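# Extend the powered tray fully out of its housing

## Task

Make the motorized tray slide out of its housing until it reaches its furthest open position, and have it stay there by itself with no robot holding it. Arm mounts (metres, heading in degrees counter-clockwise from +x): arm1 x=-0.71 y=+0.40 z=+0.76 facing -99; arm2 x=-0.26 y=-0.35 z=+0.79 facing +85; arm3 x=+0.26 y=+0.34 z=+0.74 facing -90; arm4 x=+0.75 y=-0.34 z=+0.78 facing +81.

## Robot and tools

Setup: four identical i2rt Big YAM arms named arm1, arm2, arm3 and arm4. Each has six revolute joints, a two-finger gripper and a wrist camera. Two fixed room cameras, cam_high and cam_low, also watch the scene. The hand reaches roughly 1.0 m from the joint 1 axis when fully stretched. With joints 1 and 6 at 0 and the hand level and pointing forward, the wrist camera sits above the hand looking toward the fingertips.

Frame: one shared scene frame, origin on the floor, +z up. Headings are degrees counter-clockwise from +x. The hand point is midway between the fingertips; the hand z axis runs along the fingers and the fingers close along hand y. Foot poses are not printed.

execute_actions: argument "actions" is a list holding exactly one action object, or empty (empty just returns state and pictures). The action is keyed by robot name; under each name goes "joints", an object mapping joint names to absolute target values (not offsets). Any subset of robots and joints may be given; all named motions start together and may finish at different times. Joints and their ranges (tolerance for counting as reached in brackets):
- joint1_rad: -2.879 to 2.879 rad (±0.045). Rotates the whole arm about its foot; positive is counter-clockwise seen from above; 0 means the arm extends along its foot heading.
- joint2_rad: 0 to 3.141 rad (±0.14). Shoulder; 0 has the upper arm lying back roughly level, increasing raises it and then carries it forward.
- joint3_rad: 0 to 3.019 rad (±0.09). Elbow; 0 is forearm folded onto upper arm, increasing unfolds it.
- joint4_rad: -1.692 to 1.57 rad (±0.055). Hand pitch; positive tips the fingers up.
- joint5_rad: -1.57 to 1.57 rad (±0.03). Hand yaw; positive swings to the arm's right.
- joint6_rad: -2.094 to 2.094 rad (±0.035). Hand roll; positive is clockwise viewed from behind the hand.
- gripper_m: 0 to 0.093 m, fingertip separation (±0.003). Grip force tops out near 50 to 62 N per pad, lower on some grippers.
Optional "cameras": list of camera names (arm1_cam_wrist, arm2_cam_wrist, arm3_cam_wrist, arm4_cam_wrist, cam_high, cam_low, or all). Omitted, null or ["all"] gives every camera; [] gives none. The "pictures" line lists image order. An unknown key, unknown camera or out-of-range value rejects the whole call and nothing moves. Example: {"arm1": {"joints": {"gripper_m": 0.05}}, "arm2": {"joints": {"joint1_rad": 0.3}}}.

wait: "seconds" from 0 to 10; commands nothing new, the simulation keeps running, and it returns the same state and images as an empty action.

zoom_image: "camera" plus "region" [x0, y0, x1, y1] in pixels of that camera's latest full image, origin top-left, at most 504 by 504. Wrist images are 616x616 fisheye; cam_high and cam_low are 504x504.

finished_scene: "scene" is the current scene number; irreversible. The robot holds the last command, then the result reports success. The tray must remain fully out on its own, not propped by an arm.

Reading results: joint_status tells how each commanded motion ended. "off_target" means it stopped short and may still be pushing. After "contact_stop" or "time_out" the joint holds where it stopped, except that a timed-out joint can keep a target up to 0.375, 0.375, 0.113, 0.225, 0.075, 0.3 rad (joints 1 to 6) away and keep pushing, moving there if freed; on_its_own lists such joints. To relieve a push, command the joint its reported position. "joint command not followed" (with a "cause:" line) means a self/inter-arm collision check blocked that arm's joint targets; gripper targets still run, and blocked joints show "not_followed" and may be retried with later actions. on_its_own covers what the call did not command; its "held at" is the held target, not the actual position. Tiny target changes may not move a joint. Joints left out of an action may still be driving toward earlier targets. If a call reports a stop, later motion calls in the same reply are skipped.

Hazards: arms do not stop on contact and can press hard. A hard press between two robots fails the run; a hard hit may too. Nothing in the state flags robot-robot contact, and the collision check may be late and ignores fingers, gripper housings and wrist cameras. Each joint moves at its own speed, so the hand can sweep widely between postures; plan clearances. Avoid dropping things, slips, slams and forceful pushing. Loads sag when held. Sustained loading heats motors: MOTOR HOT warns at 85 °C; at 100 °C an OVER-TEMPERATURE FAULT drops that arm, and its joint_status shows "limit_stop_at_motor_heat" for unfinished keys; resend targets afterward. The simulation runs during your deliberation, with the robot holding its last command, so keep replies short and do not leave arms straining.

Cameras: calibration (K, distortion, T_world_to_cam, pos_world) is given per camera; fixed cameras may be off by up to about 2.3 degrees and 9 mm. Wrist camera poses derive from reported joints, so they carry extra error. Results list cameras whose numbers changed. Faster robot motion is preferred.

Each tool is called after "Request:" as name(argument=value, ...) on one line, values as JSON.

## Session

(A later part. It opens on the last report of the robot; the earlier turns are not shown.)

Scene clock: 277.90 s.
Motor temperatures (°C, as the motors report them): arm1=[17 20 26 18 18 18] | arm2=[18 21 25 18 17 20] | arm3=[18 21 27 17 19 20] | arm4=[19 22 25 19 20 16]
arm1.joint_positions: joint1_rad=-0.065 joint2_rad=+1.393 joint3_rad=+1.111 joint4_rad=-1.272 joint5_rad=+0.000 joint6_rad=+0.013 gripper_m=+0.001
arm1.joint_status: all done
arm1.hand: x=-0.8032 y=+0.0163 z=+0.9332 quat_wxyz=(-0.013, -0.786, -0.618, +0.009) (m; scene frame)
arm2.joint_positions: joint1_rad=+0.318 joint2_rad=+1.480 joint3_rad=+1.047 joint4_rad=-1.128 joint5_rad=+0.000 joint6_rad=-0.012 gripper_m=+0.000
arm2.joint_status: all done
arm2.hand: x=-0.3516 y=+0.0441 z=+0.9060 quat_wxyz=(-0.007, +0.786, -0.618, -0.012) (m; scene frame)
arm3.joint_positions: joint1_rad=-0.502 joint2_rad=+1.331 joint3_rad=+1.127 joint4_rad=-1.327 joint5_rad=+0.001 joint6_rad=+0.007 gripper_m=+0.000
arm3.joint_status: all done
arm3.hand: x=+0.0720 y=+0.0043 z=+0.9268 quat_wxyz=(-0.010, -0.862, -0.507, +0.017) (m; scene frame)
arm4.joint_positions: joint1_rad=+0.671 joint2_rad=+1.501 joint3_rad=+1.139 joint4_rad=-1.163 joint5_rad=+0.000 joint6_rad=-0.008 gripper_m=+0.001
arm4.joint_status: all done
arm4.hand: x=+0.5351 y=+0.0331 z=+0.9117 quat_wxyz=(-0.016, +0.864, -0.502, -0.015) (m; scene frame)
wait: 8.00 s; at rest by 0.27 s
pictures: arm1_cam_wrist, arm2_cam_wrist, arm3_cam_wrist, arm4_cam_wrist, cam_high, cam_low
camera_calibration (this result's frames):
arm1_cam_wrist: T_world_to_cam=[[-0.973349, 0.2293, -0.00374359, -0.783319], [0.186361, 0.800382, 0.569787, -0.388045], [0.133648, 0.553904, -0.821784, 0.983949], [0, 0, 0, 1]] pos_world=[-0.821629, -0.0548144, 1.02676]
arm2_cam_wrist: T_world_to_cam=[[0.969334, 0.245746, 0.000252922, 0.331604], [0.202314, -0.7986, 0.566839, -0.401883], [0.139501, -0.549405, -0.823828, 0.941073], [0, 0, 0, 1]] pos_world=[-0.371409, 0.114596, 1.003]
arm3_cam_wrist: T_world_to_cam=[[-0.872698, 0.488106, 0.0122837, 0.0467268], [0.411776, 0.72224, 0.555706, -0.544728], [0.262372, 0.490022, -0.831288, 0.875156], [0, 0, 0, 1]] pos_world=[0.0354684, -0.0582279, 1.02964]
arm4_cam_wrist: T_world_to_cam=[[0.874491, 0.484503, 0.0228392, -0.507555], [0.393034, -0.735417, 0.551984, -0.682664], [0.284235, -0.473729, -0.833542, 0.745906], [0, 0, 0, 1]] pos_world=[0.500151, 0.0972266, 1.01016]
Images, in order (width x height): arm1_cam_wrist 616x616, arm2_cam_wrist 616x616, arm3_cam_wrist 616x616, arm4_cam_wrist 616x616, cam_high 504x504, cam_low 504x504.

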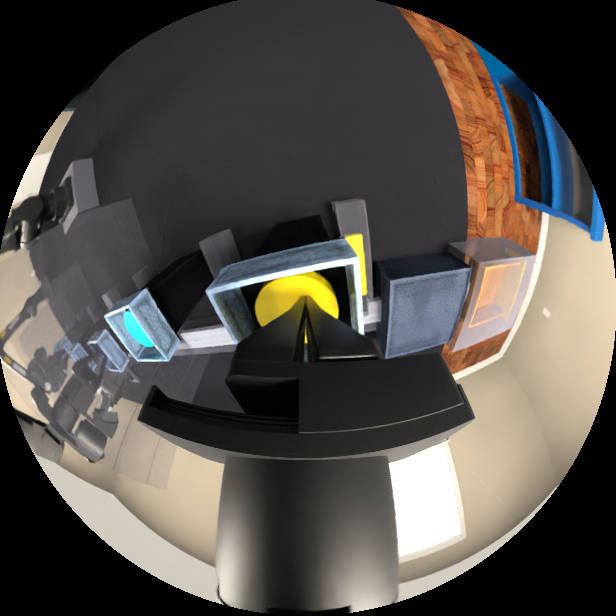

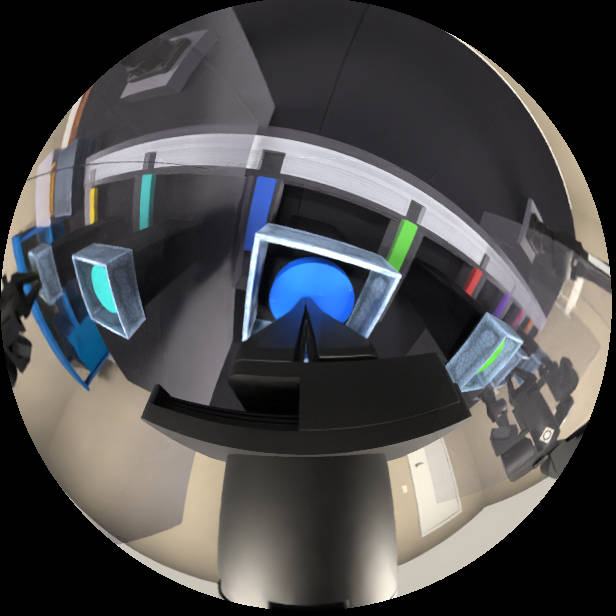

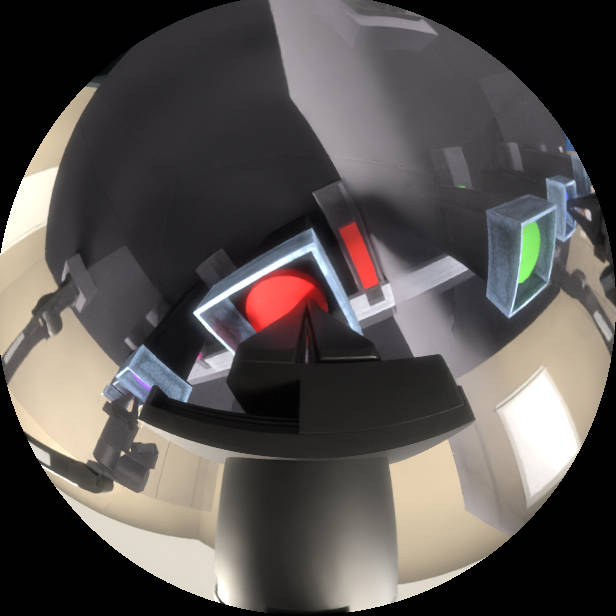

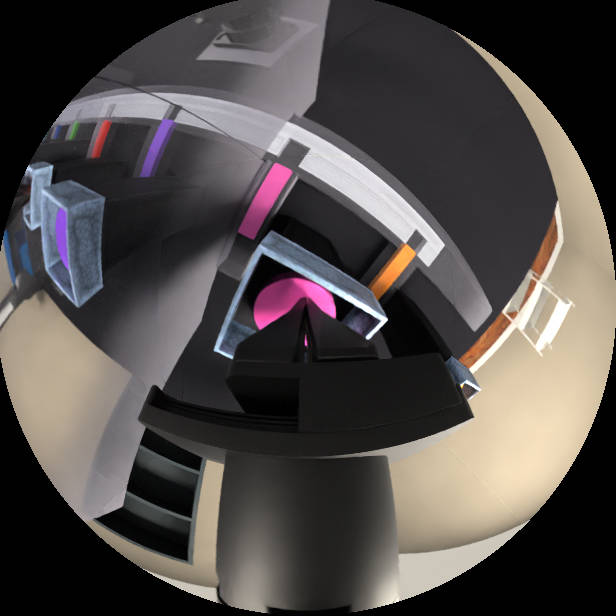

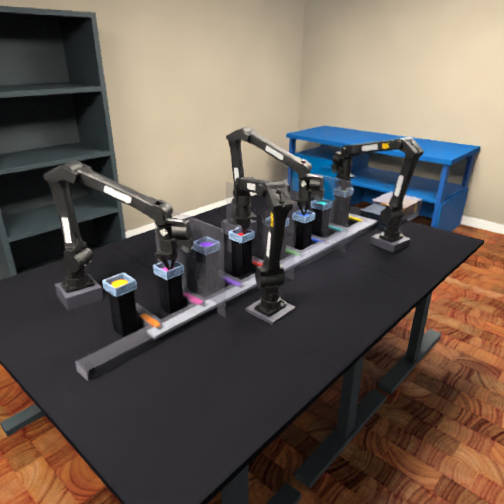

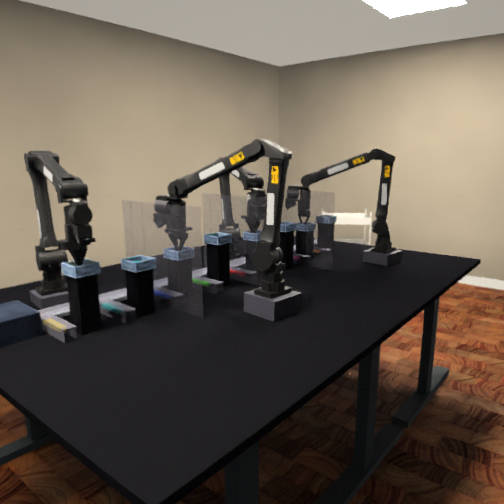

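Tray ran out one pitch. Release buttons and confirm.

Request:
execute_actions(actions=[{"arm1":{"joints":{"joint2_rad":1.39,"joint3_rad":1.22,"joint4_rad":-1.38}},"arm2":{"joints":{"joint2_rad":1.47,"joint3_rad":1.16,"joint4_rad":-1.24}},"arm3":{"joints":{"joint2_rad":1.33,"joint3_rad":1.24,"joint4_rad":-1.44}},"arm4":{"joints":{"joint2_rad":1.49,"joint3_rad":1.25,"joint4_rad":-1.28}}}], cameras=["arm1_cam_wrist","arm4_cam_wrist"])

Scene clock: 284.60 s.
Motor temperatures (°C, as the motors report them): arm1=[17 20 27 18 18 18] | arm2=[18 21 25 18 17 20] | arm3=[18 21 28 17 19 20] | arm4=[19 22 25 19 20 16]
arm1.joint_positions: joint1_rad=-0.065 joint2_rad=+1.384 joint3_rad=+1.187 joint4_rad=-1.369 joint5_rad=+0.000 joint6_rad=+0.013 gripper_m=+0.001
arm1.joint_status: all done
arm1.hand: x=-0.8037 y=+0.0156 z=+0.9647 quat_wxyz=(-0.010, -0.786, -0.618, +0.004) (m; scene frame)
arm2.joint_positions: joint1_rad=+0.318 joint2_rad=+1.467 joint3_rad=+1.126 joint4_rad=-1.227 joint5_rad=+0.000 joint6_rad=-0.012 gripper_m=+0.000
arm2.joint_status: all done
arm2.hand: x=-0.3528 y=+0.0498 z=+0.9387 quat_wxyz=(-0.004, +0.786, -0.618, -0.009) (m; scene frame)
arm3.joint_positions: joint1_rad=-0.502 joint2_rad=+1.328 joint3_rad=+1.196 joint4_rad=-1.429 joint5_rad=+0.001 joint6_rad=+0.007 gripper_m=+0.000
arm3.joint_status: all done
arm3.hand: x=+0.0738 y=+0.0075 z=+0.9540 quat_wxyz=(-0.002, -0.862, -0.507, +0.004) (m; scene frame)
arm4.joint_positions: joint1_rad=+0.671 joint2_rad=+1.490 joint3_rad=+1.201 joint4_rad=-1.270 joint5_rad=+0.000 joint6_rad=-0.008 gripper_m=+0.001
arm4.joint_status: all done
arm4.hand: x=+0.5365 y=+0.0299 z=+0.9382 quat_wxyz=(-0.007, +0.865, -0.503, +0.000) (m; scene frame)
pictures: arm1_cam_wrist, arm4_cam_wrist
camera_calibration (this result's frames):
arm1_cam_wrist: T_world_to_cam=[[-0.973365, 0.229232, -0.00365685, -0.783588], [0.18471, 0.793563, 0.579776, -0.416146], [0.135805, 0.563658, -0.814768, 1.00517], [0, 0, 0, 1]] pos_world=[-0.822358, -0.0567114, 1.05739]
arm4_cam_wrist: T_world_to_cam=[[0.874314, 0.484817, 0.0229652, -0.507881], [0.383353, -0.718806, 0.579964, -0.721745], [0.297684, -0.498267, -0.814318, 0.741644], [0, 0, 0, 1]] pos_world=[0.499955, 0.0969711, 1.03418]
Images, in order (width x height): arm1_cam_wrist 616x616, arm4_cam_wrist 616x616.

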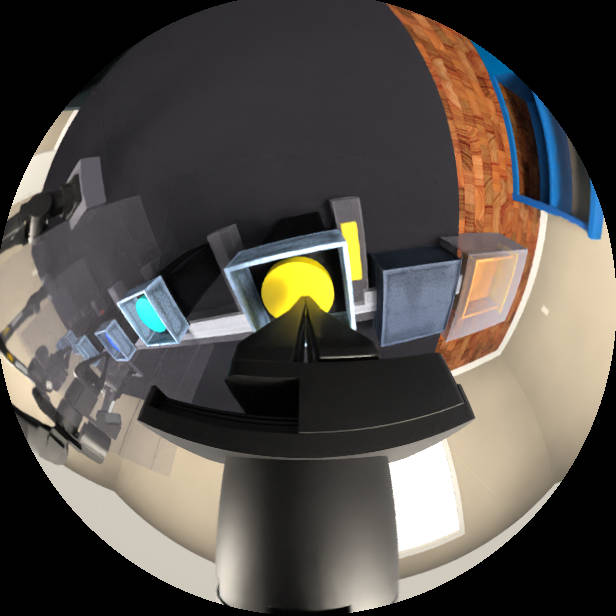

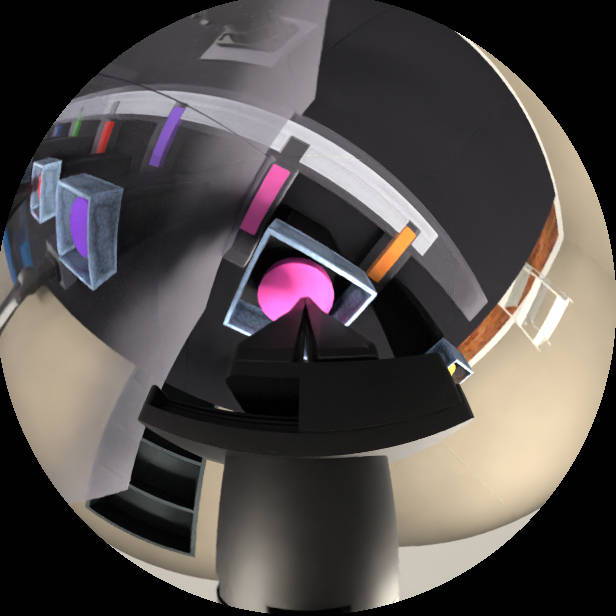

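Request:
finished_scene(scene=1)

The scene is finished: the task was done.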